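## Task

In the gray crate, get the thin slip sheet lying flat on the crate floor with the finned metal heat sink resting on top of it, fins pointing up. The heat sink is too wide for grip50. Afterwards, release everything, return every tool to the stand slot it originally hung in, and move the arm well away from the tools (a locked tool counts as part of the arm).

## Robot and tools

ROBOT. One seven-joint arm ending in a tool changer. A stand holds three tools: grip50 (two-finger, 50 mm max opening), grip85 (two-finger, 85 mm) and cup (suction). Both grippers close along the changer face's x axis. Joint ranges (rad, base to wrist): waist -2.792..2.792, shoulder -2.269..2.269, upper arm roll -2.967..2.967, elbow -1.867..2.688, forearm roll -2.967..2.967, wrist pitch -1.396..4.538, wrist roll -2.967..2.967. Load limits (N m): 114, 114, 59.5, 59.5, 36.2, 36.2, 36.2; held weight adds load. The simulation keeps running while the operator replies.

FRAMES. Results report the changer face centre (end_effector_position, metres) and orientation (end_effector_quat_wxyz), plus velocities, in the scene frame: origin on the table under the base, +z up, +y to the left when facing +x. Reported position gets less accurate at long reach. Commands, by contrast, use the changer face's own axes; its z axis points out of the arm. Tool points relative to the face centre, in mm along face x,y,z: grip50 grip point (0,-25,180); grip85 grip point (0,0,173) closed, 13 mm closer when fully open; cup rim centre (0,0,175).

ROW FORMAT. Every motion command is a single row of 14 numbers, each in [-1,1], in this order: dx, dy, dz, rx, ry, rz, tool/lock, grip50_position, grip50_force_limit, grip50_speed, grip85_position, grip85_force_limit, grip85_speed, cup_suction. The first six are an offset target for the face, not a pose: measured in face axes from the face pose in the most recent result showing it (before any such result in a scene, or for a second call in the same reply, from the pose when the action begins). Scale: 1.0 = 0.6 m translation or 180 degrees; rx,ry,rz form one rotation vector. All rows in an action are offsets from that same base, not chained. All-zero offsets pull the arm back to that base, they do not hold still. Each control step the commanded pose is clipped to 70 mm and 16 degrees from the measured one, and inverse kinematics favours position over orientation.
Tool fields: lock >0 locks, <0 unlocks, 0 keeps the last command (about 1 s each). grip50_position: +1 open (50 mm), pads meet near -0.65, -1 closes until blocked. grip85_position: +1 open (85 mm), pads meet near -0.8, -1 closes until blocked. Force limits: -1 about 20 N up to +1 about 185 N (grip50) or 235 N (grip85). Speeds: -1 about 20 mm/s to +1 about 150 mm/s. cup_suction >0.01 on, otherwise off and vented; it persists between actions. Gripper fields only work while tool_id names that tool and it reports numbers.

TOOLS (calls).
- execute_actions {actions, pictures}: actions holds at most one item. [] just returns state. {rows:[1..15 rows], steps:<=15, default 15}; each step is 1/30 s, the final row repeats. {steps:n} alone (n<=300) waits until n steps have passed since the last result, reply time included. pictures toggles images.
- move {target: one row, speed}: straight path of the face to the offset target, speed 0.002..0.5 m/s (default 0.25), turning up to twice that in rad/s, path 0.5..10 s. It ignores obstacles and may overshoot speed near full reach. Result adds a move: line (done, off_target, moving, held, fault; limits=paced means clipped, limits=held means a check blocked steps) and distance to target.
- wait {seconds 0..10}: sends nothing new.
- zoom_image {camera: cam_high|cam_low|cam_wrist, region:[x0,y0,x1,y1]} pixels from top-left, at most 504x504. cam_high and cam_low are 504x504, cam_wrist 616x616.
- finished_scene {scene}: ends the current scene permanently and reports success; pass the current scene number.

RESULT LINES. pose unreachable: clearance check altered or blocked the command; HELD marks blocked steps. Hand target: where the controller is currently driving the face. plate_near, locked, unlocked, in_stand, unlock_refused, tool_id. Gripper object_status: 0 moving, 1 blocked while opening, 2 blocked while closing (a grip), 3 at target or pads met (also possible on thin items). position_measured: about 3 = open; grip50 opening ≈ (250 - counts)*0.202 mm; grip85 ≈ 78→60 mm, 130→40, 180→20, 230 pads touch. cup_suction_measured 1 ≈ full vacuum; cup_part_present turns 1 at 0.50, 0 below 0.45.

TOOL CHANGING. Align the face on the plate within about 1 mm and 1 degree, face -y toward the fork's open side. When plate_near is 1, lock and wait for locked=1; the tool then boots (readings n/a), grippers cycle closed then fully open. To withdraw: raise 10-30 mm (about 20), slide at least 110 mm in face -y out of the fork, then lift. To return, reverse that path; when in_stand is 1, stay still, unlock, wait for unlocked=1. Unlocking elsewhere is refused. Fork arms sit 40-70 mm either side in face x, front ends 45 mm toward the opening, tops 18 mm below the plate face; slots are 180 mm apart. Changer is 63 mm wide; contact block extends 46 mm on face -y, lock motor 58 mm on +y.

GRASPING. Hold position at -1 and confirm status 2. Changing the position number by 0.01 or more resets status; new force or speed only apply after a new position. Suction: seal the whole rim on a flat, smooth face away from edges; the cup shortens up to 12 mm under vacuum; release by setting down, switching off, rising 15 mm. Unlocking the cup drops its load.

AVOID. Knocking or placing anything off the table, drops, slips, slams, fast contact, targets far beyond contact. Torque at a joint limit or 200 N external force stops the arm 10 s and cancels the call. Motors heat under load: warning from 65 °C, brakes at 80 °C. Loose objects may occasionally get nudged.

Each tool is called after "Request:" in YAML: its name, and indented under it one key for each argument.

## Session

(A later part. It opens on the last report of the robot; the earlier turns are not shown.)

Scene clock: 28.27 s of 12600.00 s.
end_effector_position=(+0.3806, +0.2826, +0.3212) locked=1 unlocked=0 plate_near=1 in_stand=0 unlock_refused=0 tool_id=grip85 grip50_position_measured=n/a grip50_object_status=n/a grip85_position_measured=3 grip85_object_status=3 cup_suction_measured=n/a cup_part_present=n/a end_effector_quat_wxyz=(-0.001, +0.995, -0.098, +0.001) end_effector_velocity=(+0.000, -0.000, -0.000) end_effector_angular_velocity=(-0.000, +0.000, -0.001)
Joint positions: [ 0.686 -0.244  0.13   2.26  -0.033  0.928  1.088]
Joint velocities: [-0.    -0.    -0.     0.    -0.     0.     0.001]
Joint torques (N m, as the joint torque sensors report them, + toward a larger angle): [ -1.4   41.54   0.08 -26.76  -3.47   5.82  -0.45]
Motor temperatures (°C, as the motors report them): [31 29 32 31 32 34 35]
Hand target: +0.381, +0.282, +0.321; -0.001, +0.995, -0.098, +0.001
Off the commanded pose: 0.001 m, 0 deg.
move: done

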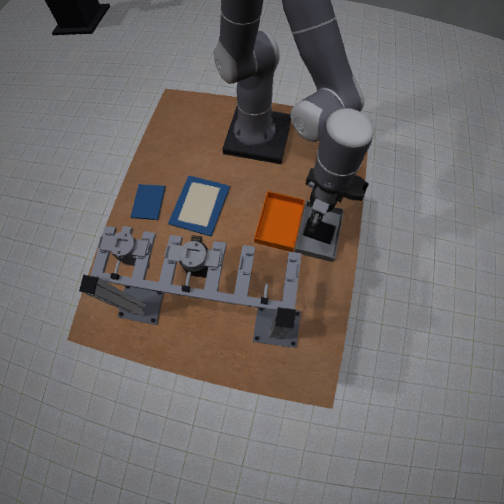

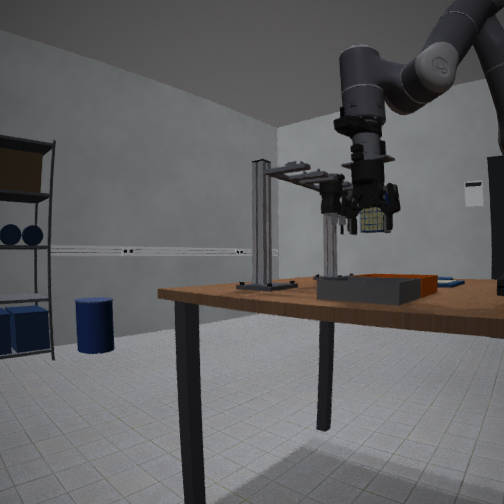

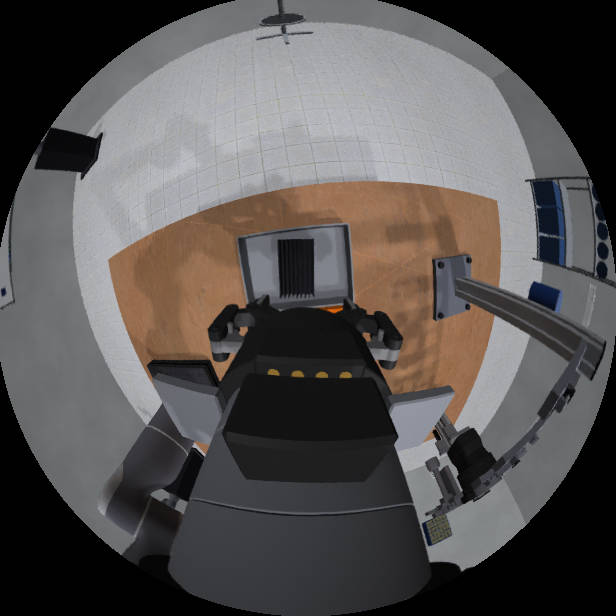

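Request:
move:
  target: [-0.03,-0.02,0.125,0,0,-0.012,0,0,0,0,1,0,0,0]
  speed: 0.15

Request:
zoom_image:
  camera: "cam_wrist"
  region: [200,180,420,350]

Request:
zoom_image:
  camera: "cam_high"
  region: [250,170,370,270]

Scene clock: 31.20 s of 12600.00 s.
end_effector_position=(+0.3653, +0.2982, +0.2459) locked=1 unlocked=0 plate_near=1 in_stand=0 unlock_refused=0 tool_id=grip85 grip50_position_measured=n/a grip50_object_status=n/a grip85_position_measured=3 grip85_object_status=3 cup_suction_measured=n/a cup_part_present=n/a end_effector_quat_wxyz=(-0.001, +0.997, -0.079, +0.001) end_effector_velocity=(+0.000, -0.000, +0.000) end_effector_angular_velocity=(+0.001, -0.000, -0.001)
Joint positions: [ 0.74  -0.428  0.114  2.31  -0.087  1.161  1.135]
Joint velocities: [-0.     0.001 -0.    -0.     0.001 -0.    -0.   ]
Joint torques (N m, as the joint torque sensors report them, + toward a larger angle): [ -1.31  44.61   1.11 -21.09  -2.5    5.47  -0.03]
Motor temperatures (°C, as the motors report them): [31 29 32 31 32 34 35]
Hand target: +0.365, +0.298, +0.246; -0.001, +0.997, -0.079, +0.001
Off the commanded pose: 0.000 m, 0 deg.
move: done

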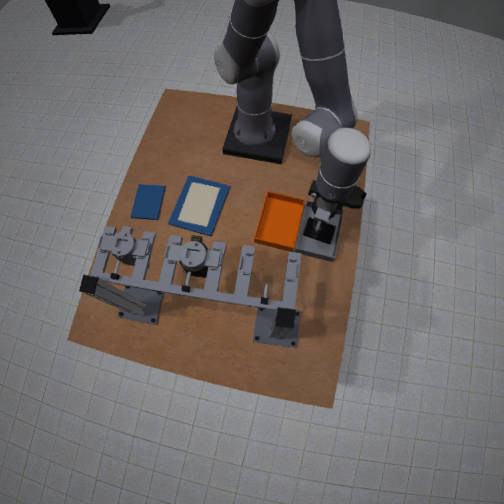

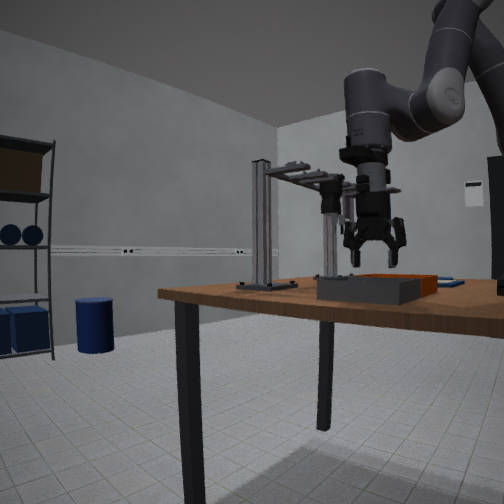

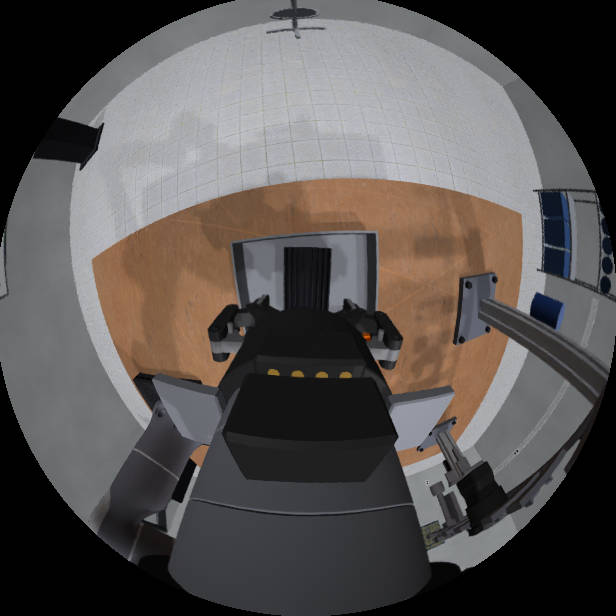

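Region (200, 180, 420, 350) of cam_wrist's 616x616 image, scaled by 2.291, with more detail than that image has; it fills the top 389 rows of this view, and the rest is white.

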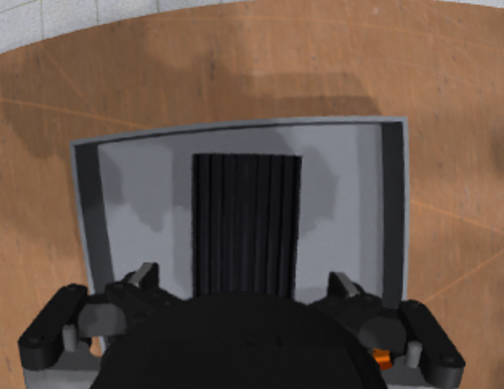

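Region (250, 170, 370, 270) of cam_high's 504x504 image, scaled by 4.200, with more detail than that image has.

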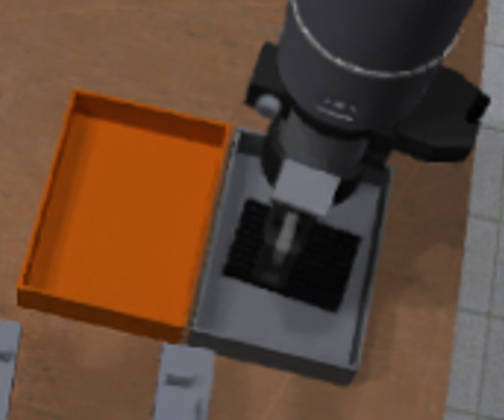

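Request:
move:
  target: [0,-0.02,0.08,0,0,0,0,0,0,0,1,0,0,0]
  speed: 0.05

Request:
move:
  target: [0,0,0,0,0,0,0,0,0,0,-1,-0.4,-0.5,0]

Request:
move:
  target: [0,0,-0.12,0,0,0,0,0,0,0,-1,-0.4,-0.5,0]
  speed: 0.1

Request:
zoom_image:
  camera: "cam_high"
  region: [250,170,370,270]

Scene clock: 33.70 s of 12600.00 s.
end_effector_position=(+0.3672, +0.3101, +0.1976) locked=1 unlocked=0 plate_near=1 in_stand=0 unlock_refused=0 tool_id=grip85 grip50_position_measured=n/a grip50_object_status=n/a grip85_position_measured=3 grip85_object_status=3 cup_suction_measured=n/a cup_part_present=n/a end_effector_quat_wxyz=(-0.001, +0.997, -0.079, +0.001) end_effector_velocity=(-0.000, -0.000, +0.000) end_effector_angular_velocity=(-0.000, -0.000, +0.001)
Joint positions: [ 0.779 -0.572  0.081  2.288 -0.11   1.283  1.163]
Joint velocities: [ 0.     0.001  0.     0.001 -0.001 -0.     0.   ]
Joint torques (N m, as the joint torque sensors report them, + toward a larger angle): [ -0.49  47.34   0.68 -17.95  -1.5    5.7    0.31]
Motor temperatures (°C, as the motors report them): [31 29 32 31 32 34 35]
Hand target: +0.367, +0.310, +0.198; -0.001, +0.997, -0.079, +0.001
Off the commanded pose: 0.000 m, 0 deg.
move: done

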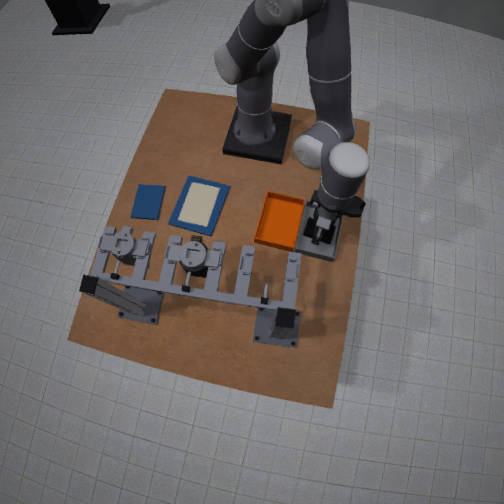

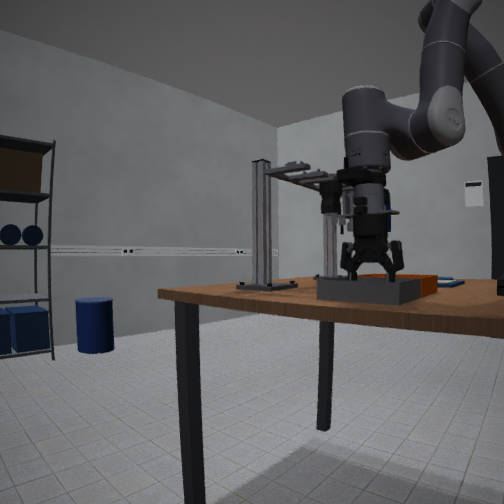

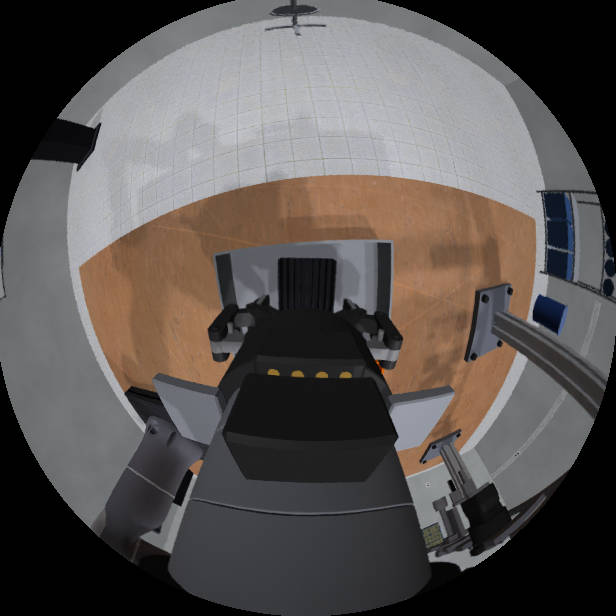

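Scene clock: 34.57 s of 12600.00 s.
end_effector_position=(+0.3674, +0.3103, +0.1979) locked=1 unlocked=0 plate_near=1 in_stand=0 unlock_refused=0 tool_id=grip85 grip50_position_measured=n/a grip50_object_status=n/a grip85_position_measured=80 grip85_object_status=2 cup_suction_measured=n/a cup_part_present=n/a end_effector_quat_wxyz=(-0.002, +0.997, -0.079, +0.001) end_effector_velocity=(-0.000, +0.000, -0.000) end_effector_angular_velocity=(+0.000, +0.000, -0.001)
Joint positions: [ 0.779 -0.572  0.081  2.288 -0.11   1.283  1.163]
Joint velocities: [ 0.001  0.    -0.     0.     0.    -0.     0.001]
Joint torques (N m, as the joint torque sensors report them, + toward a larger angle): [ -1.15  43.85   2.02 -16.35  -1.73   5.62   0.22]
Motor temperatures (°C, as the motors report them): [31 29 32 31 32 34 35]
Hand target: +0.367, +0.310, +0.198; -0.001, +0.997, -0.079, +0.001
Off the commanded pose: 0.000 m, 0 deg.
move: done

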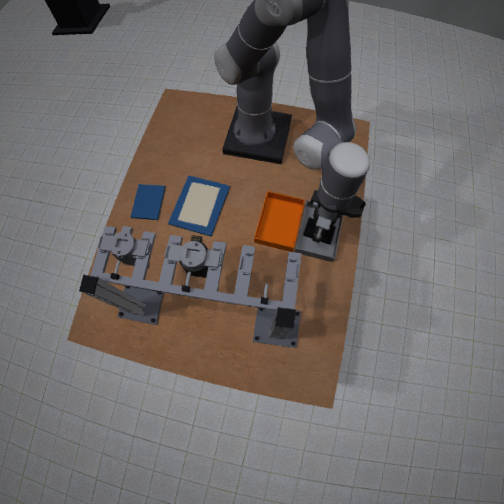

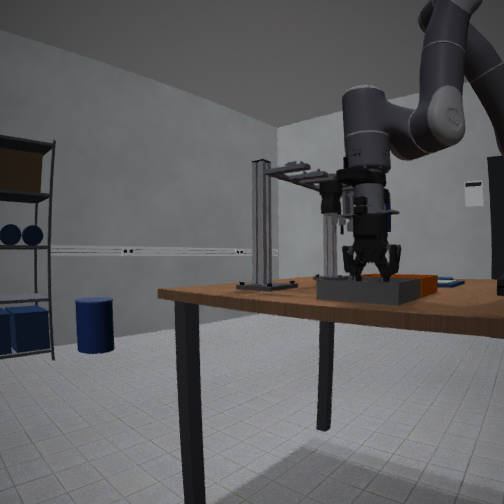

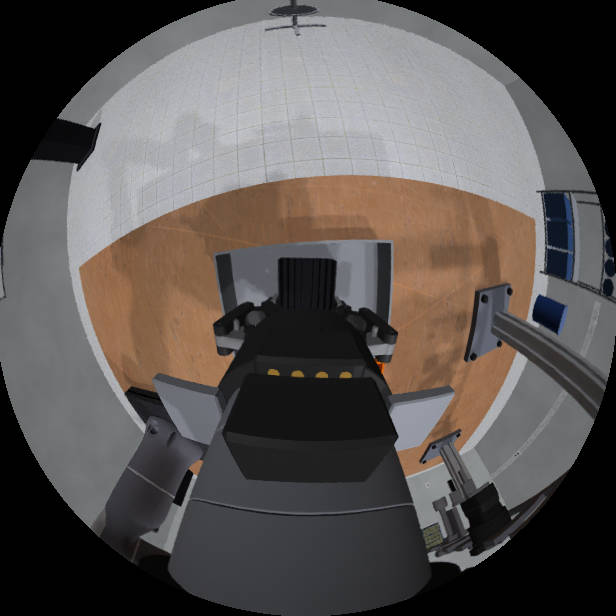

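Scene clock: 35.57 s of 12600.00 s.
end_effector_position=(+0.3672, +0.3101, +0.2702) locked=1 unlocked=0 plate_near=1 in_stand=0 unlock_refused=0 tool_id=grip85 grip50_position_measured=n/a grip50_object_status=n/a grip85_position_measured=80 grip85_object_status=2 cup_suction_measured=n/a cup_part_present=n/a end_effector_quat_wxyz=(-0.001, +0.997, -0.079, +0.001) end_effector_velocity=(-0.000, -0.000, -0.000) end_effector_angular_velocity=(-0.000, +0.000, +0.000)
Joint positions: [ 0.741 -0.379  0.13   2.275 -0.075  1.077  1.138]
Joint velocities: [ 0. -0. -0.  0. -0. -0. -0.]
Joint torques (N m, as the joint torque sensors report them, + toward a larger angle): [ -1.03  42.87   2.48 -23.58  -2.39   6.04   0.04]
Motor temperatures (°C, as the motors report them): [31 29 32 31 32 34 35]
Hand target: +0.367, +0.310, +0.270; -0.002, +0.997, -0.079, +0.001
Off the commanded pose: 0.000 m, 0 deg.
move: done

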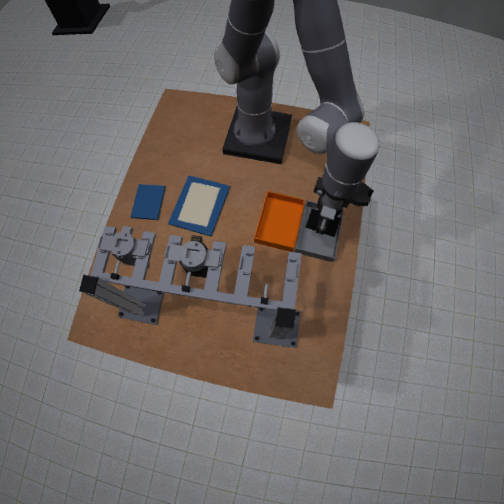

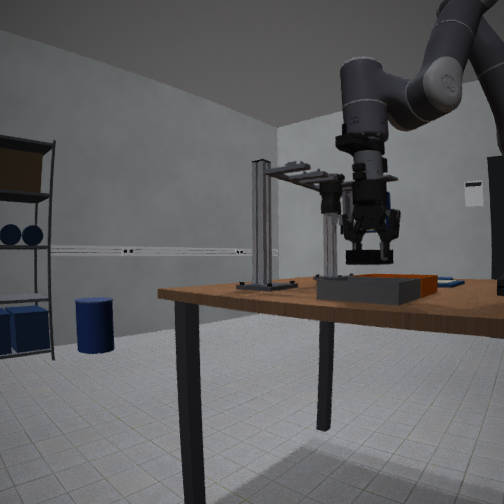

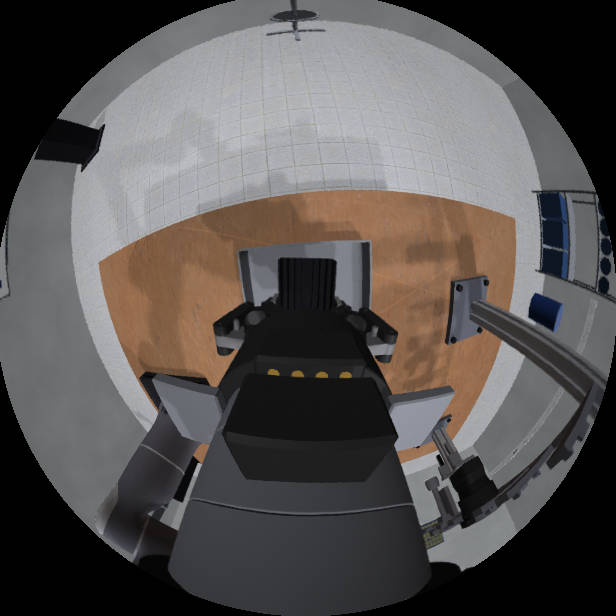

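Region (250, 170, 370, 270) of cam_high's 504x504 image, scaled by 4.200, with more detail than that image has.

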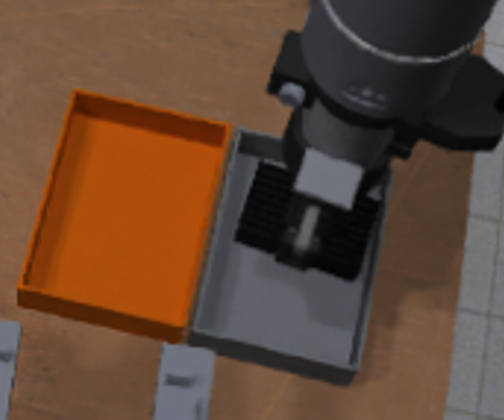

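Request:
move:
  target: [0.017,0.232,0,0,0,-0.03,0,0,0,0,-1,-0.4,-0.5,0]
  speed: 0.2

Request:
move:
  target: [0,0,0.119,0,0,0,0,0,0,0,-1,-0.4,-0.5,0]
  speed: 0.04

Request:
zoom_image:
  camera: "cam_high"
  region: [250,170,370,270]

Scene clock: 38.20 s of 12600.00 s.
end_effector_position=(+0.3555, +0.1708, +0.2698) locked=1 unlocked=0 plate_near=1 in_stand=0 unlock_refused=0 tool_id=grip85 grip50_position_measured=n/a grip50_object_status=n/a grip85_position_measured=80 grip85_object_status=2 cup_suction_measured=n/a cup_part_present=n/a end_effector_quat_wxyz=(-0.001, +0.999, -0.032, +0.001) end_effector_velocity=(-0.000, +0.000, -0.000) end_effector_angular_velocity=(+0.000, +0.000, -0.000)
Joint positions: [ 0.555 -0.238  0.113  2.516 -0.039  1.177  0.817]
Joint velocities: [ 0.001  0.    -0.     0.     0.001 -0.     0.   ]
Joint torques (N m, as the joint torque sensors report them, + toward a larger angle): [  0.64  32.95   0.89 -20.39  -2.45   6.33   0.24]
Motor temperatures (°C, as the motors report them): [31 29 32 31 32 34 35]
Hand target: +0.356, +0.171, +0.270; -0.001, +0.999, -0.032, +0.001
Off the commanded pose: 0.000 m, 0 deg.
move: done

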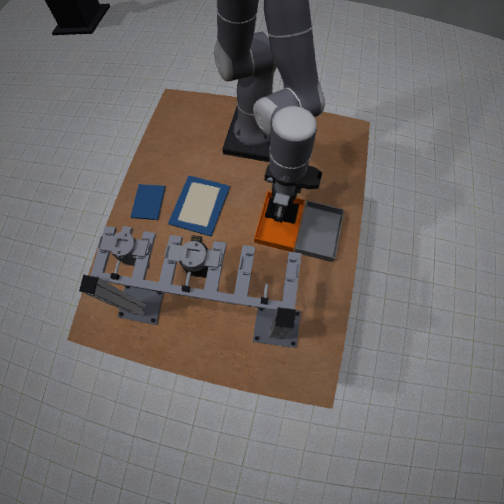

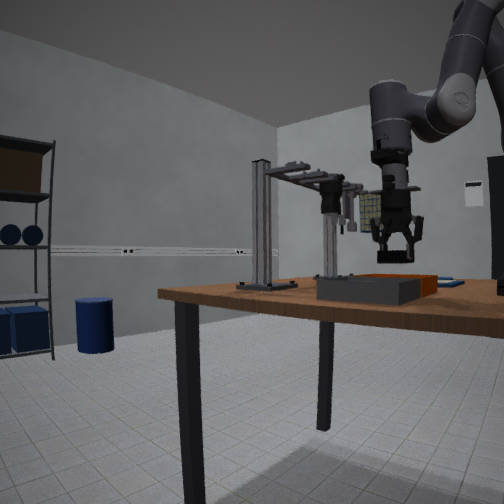

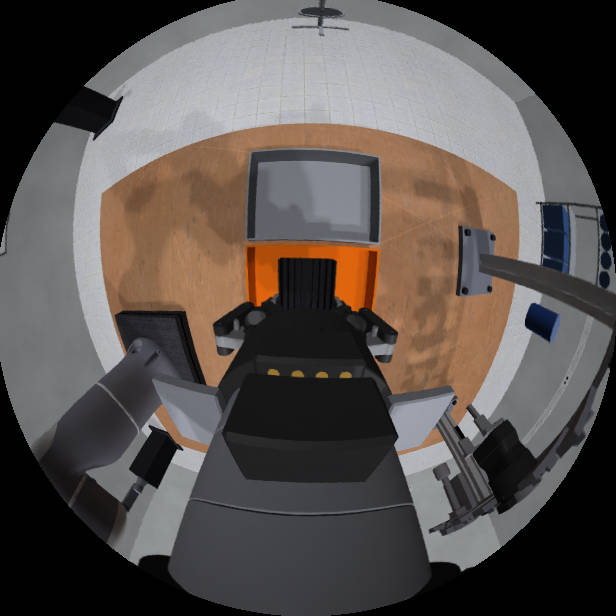

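Scene clock: 40.23 s of 12600.00 s.
end_effector_position=(+0.3555, +0.1709, +0.1980) locked=1 unlocked=0 plate_near=1 in_stand=0 unlock_refused=0 tool_id=grip85 grip50_position_measured=n/a grip50_object_status=n/a grip85_position_measured=80 grip85_object_status=2 cup_suction_measured=n/a cup_part_present=n/a end_effector_quat_wxyz=(-0.001, +0.999, -0.032, +0.001) end_effector_velocity=(+0.000, -0.000, +0.000) end_effector_angular_velocity=(+0.001, -0.001, -0.002)
Joint positions: [ 0.607 -0.491  0.047  2.533 -0.083  1.447  0.848]
Joint velocities: [-0.     0.001 -0.    -0.     0.     0.     0.001]
Joint torques (N m, as the joint torque sensors report them, + toward a larger angle): [ -0.62  39.97  -0.27 -12.72  -0.97   6.     0.27]
Motor temperatures (°C, as the motors report them): [31 29 32 31 32 34 35]
Hand target: +0.356, +0.171, +0.198; -0.001, +0.999, -0.032, +0.001
Off the commanded pose: 0.001 m, 0 deg.
move: done

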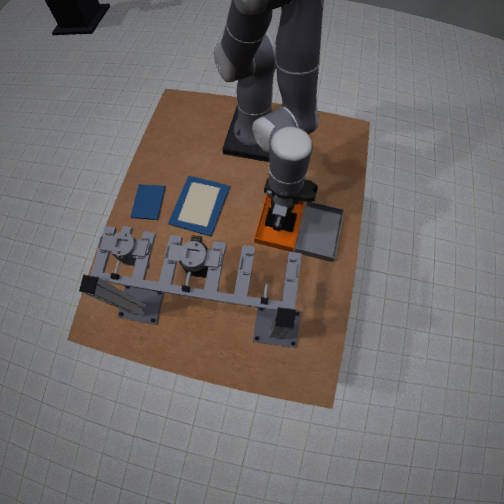

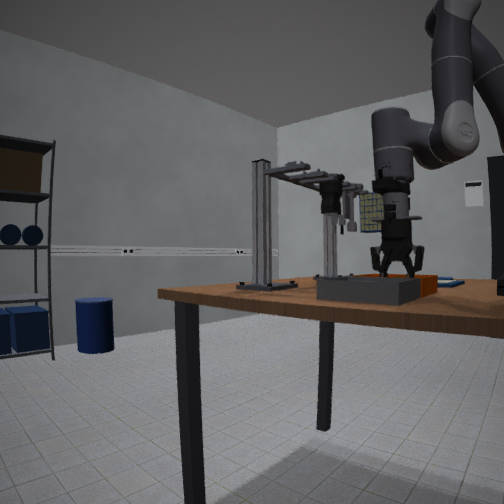

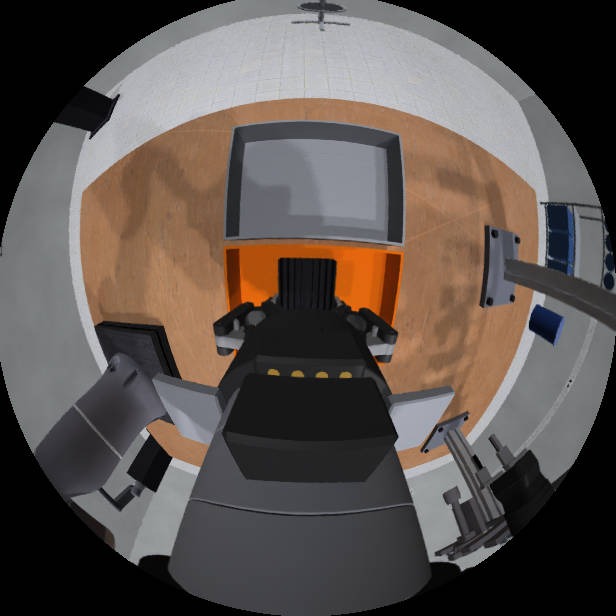

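Region (250, 170, 370, 270) of cam_high's 504x504 image, scaled by 4.200, with more detail than that image has.

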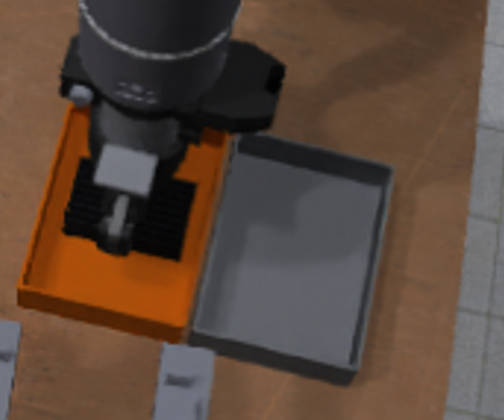

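Request:
move:
  target: [0,0,0.001,0,0,0,0,0,0,0,1,-0.4,0,0]

Request:
move:
  target: [0,0,-0.1,0,0,0,0,0,0,0,1,0,0,0]
  speed: 0.2

Request:
move:
  target: [0.203,-0.0068,-0.207,0,0,-0.538,0,0,0,0,1,0,0,0]
  speed: 0.4

Request:
move:
  target: [0,0.25,0,0,0,0,0,0,0,0,1,0,0,0]
  speed: 0.1

Scene clock: 43.17 s of 12600.00 s.
end_effector_position=(+0.3555, +0.1708, +0.1974) locked=1 unlocked=0 plate_near=1 in_stand=0 unlock_refused=0 tool_id=grip85 grip50_position_measured=n/a grip50_object_status=n/a grip85_position_measured=3 grip85_object_status=3 cup_suction_measured=n/a cup_part_present=n/a end_effector_quat_wxyz=(-0.001, +0.999, -0.032, +0.001) end_effector_velocity=(-0.000, -0.000, -0.000) end_effector_angular_velocity=(-0.000, +0.000, -0.002)
Joint positions: [ 0.607 -0.493  0.047  2.533 -0.083  1.449  0.848]
Joint velocities: [-0.     0.    -0.     0.     0.    -0.     0.001]
Joint torques (N m, as the joint torque sensors report them, + toward a larger angle): [  0.47  36.09  -0.49 -11.98  -0.7    6.2    0.34]
Motor temperatures (°C, as the motors report them): [31 29 32 31 32 34 35]
Hand target: +0.356, +0.171, +0.197; -0.001, +0.999, -0.032, +0.001
Off the commanded pose: 0.000 m, 0 deg.
move: done

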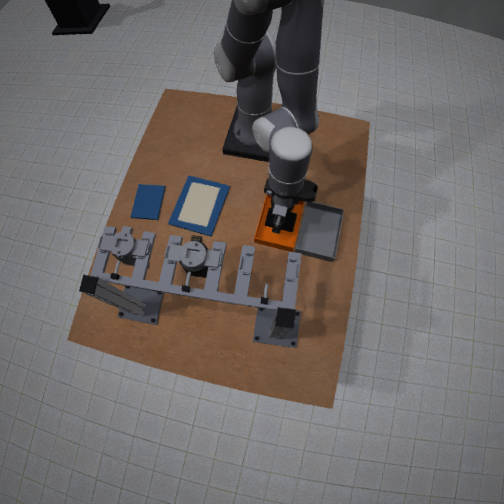

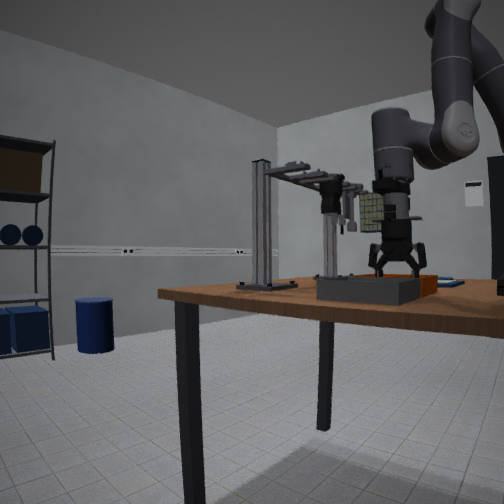

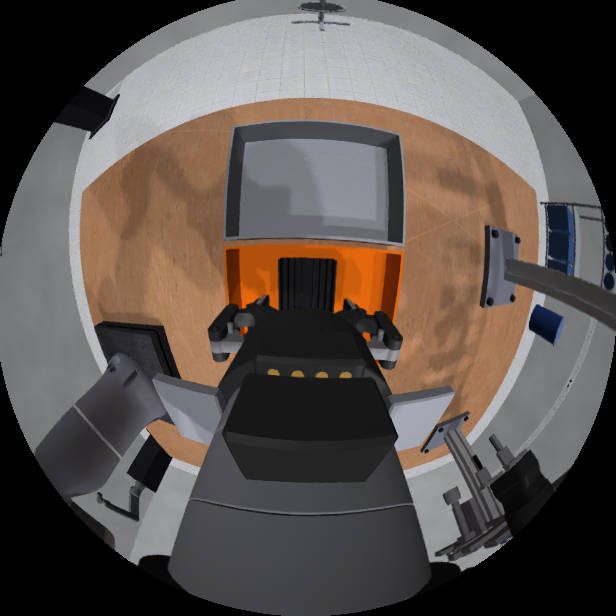

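Scene clock: 43.90 s of 12600.00 s.
end_effector_position=(+0.3554, +0.1707, +0.2578) locked=1 unlocked=0 plate_near=1 in_stand=0 unlock_refused=0 tool_id=grip85 grip50_position_measured=n/a grip50_object_status=n/a grip85_position_measured=3 grip85_object_status=3 cup_suction_measured=n/a cup_part_present=n/a end_effector_quat_wxyz=(-0.001, +0.999, -0.032, +0.001) end_effector_velocity=(-0.000, -0.000, -0.000) end_effector_angular_velocity=(-0.000, +0.001, +0.001)
Joint positions: [ 0.562 -0.278  0.104  2.523 -0.048  1.223  0.823]
Joint velocities: [-0.    -0.001  0.     0.     0.001  0.001 -0.001]
Joint torques (N m, as the joint torque sensors report them, + toward a larger angle): [ -0.6   33.52   0.42 -18.34  -2.1    6.34  -0.09]
Motor temperatures (°C, as the motors report them): [31 29 32 31 32 34 35]
Hand target: +0.355, +0.171, +0.258; -0.001, +0.999, -0.032, +0.001
Off the commanded pose: 0.000 m, 0 deg.
move: done

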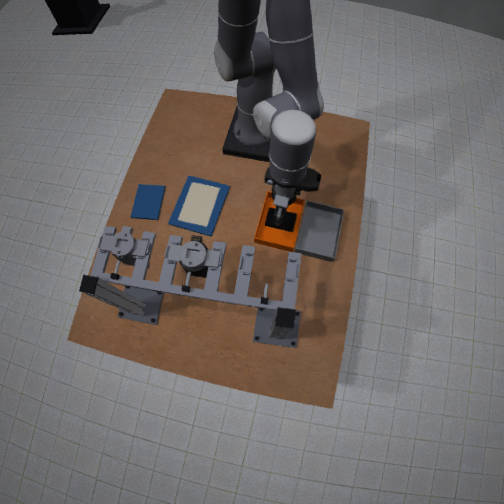

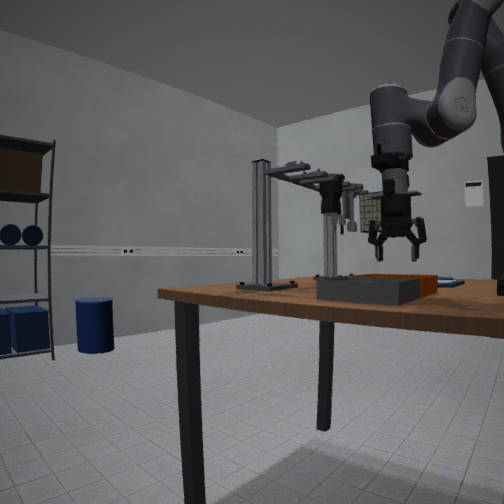

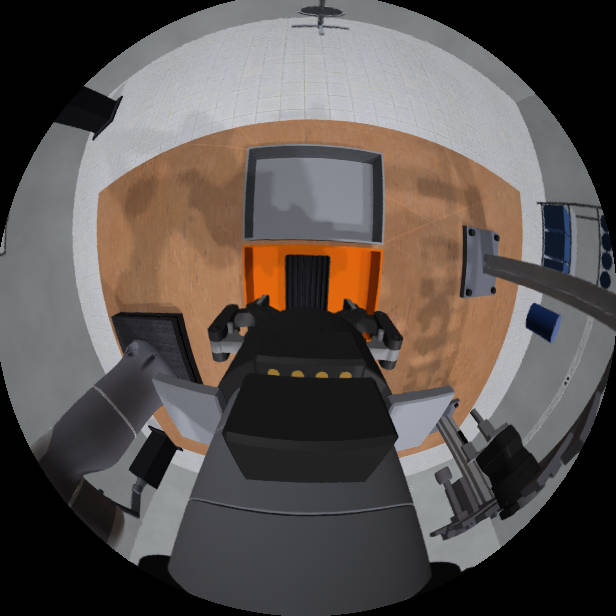

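Scene clock: 46.40 s of 12600.00 s.
end_effector_position=(+0.4771, +0.1664, +0.3827) locked=1 unlocked=0 plate_near=1 in_stand=0 unlock_refused=0 tool_id=grip85 grip50_position_measured=n/a grip50_object_status=n/a grip85_position_measured=3 grip85_object_status=3 cup_suction_measured=n/a cup_part_present=n/a end_effector_quat_wxyz=(+0.000, +0.687, +0.726, +0.002) end_effector_velocity=(+0.000, -0.000, -0.000) end_effector_angular_velocity=(+0.001, +0.000, -0.001)
Joint positions: [ 0.249 -0.212  0.257  2.096 -0.057  0.723 -1.035]
Joint velocities: [-0.    -0.     0.    -0.     0.001 -0.     0.   ]
Joint torques (N m, as the joint torque sensors report them, + toward a larger angle): [  1.09  40.37   3.05 -31.26  -4.22   5.84   0.47]
Motor temperatures (°C, as the motors report them): [31 29 32 31 32 34 35]
Hand target: +0.477, +0.166, +0.383; +0.000, +0.687, +0.726, +0.002
Off the commanded pose: 0.001 m, 0 deg.
move: done

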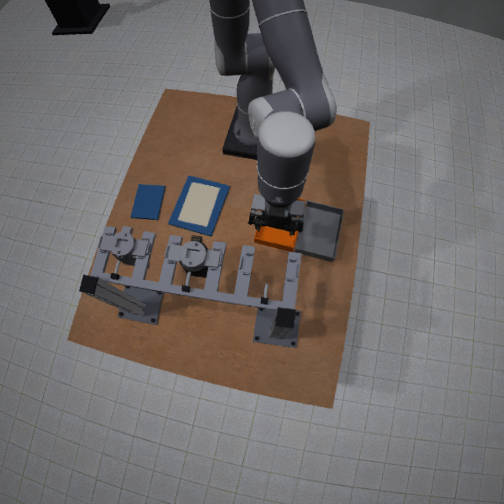

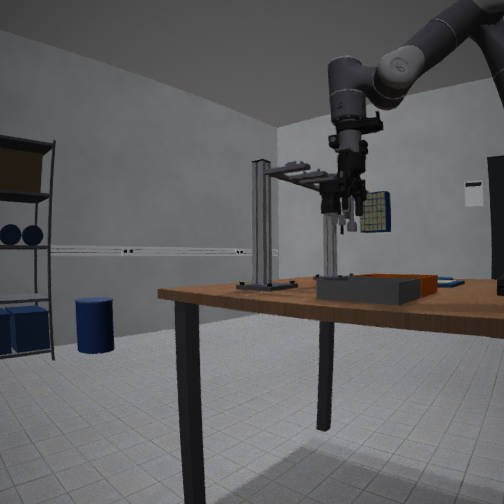

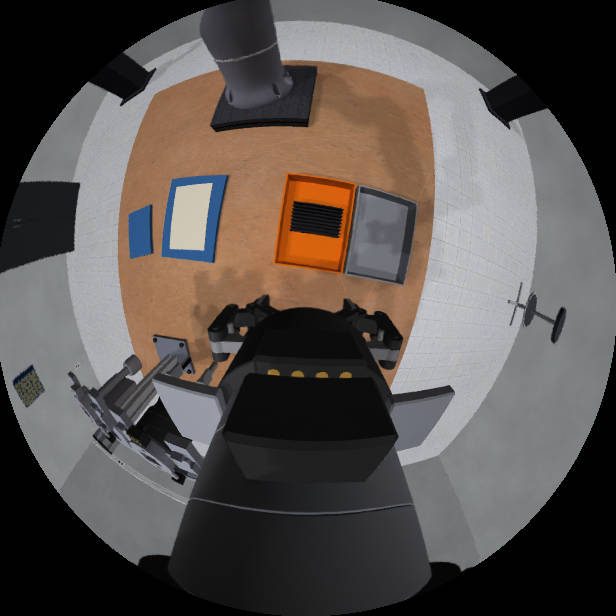

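Scene clock: 48.20 s of 12600.00 s.
end_effector_position=(+0.6270, +0.1743, +0.3829) locked=1 unlocked=0 plate_near=1 in_stand=0 unlock_refused=0 tool_id=grip85 grip50_position_measured=n/a grip50_object_status=n/a grip85_position_measured=3 grip85_object_status=3 cup_suction_measured=n/a cup_part_present=n/a end_effector_quat_wxyz=(+0.000, +0.687, +0.726, +0.002) end_effector_velocity=(+0.000, +0.000, +0.001) end_effector_angular_velocity=(+0.001, -0.001, +0.001)
Joint positions: [ 0.241 -0.515  0.176  1.653 -0.091  0.582 -1.128]
Joint velocities: [ 0.     0.001  0.    -0.     0.    -0.    -0.001]
Joint torques (N m, as the joint torque sensors report them, + toward a larger angle): [ -0.2   60.61   4.18 -33.74  -4.39   5.35   0.18]
Motor temperatures (°C, as the motors report them): [31 29 32 32 32 34 35]
Hand target: +0.627, +0.174, +0.383; +0.000, +0.687, +0.726, +0.002
Off the commanded pose: 0.000 m, 0 deg.
move: done

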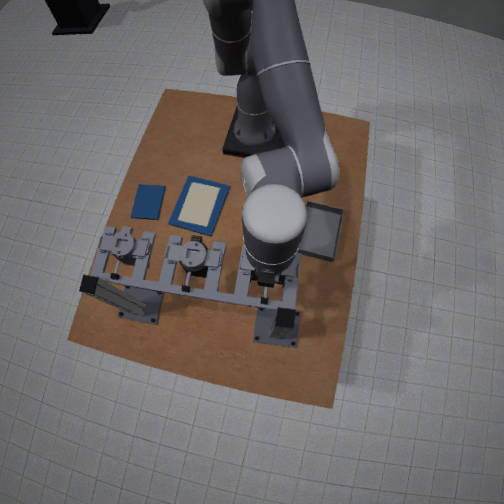

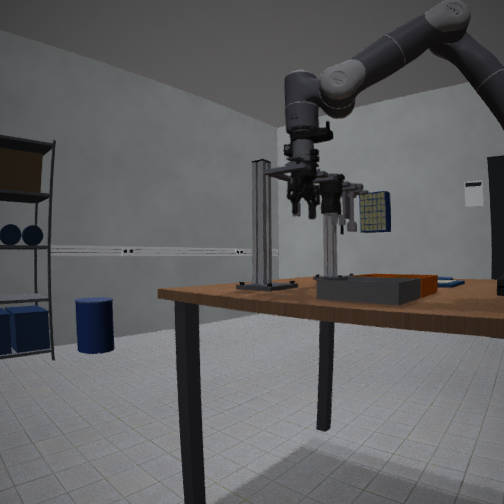

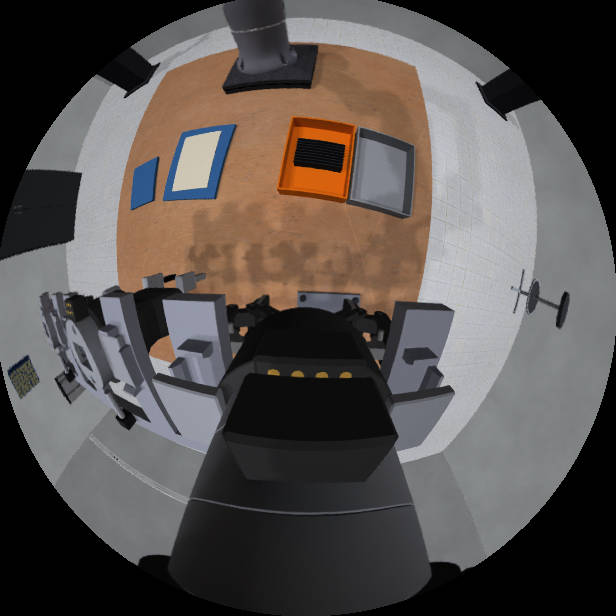

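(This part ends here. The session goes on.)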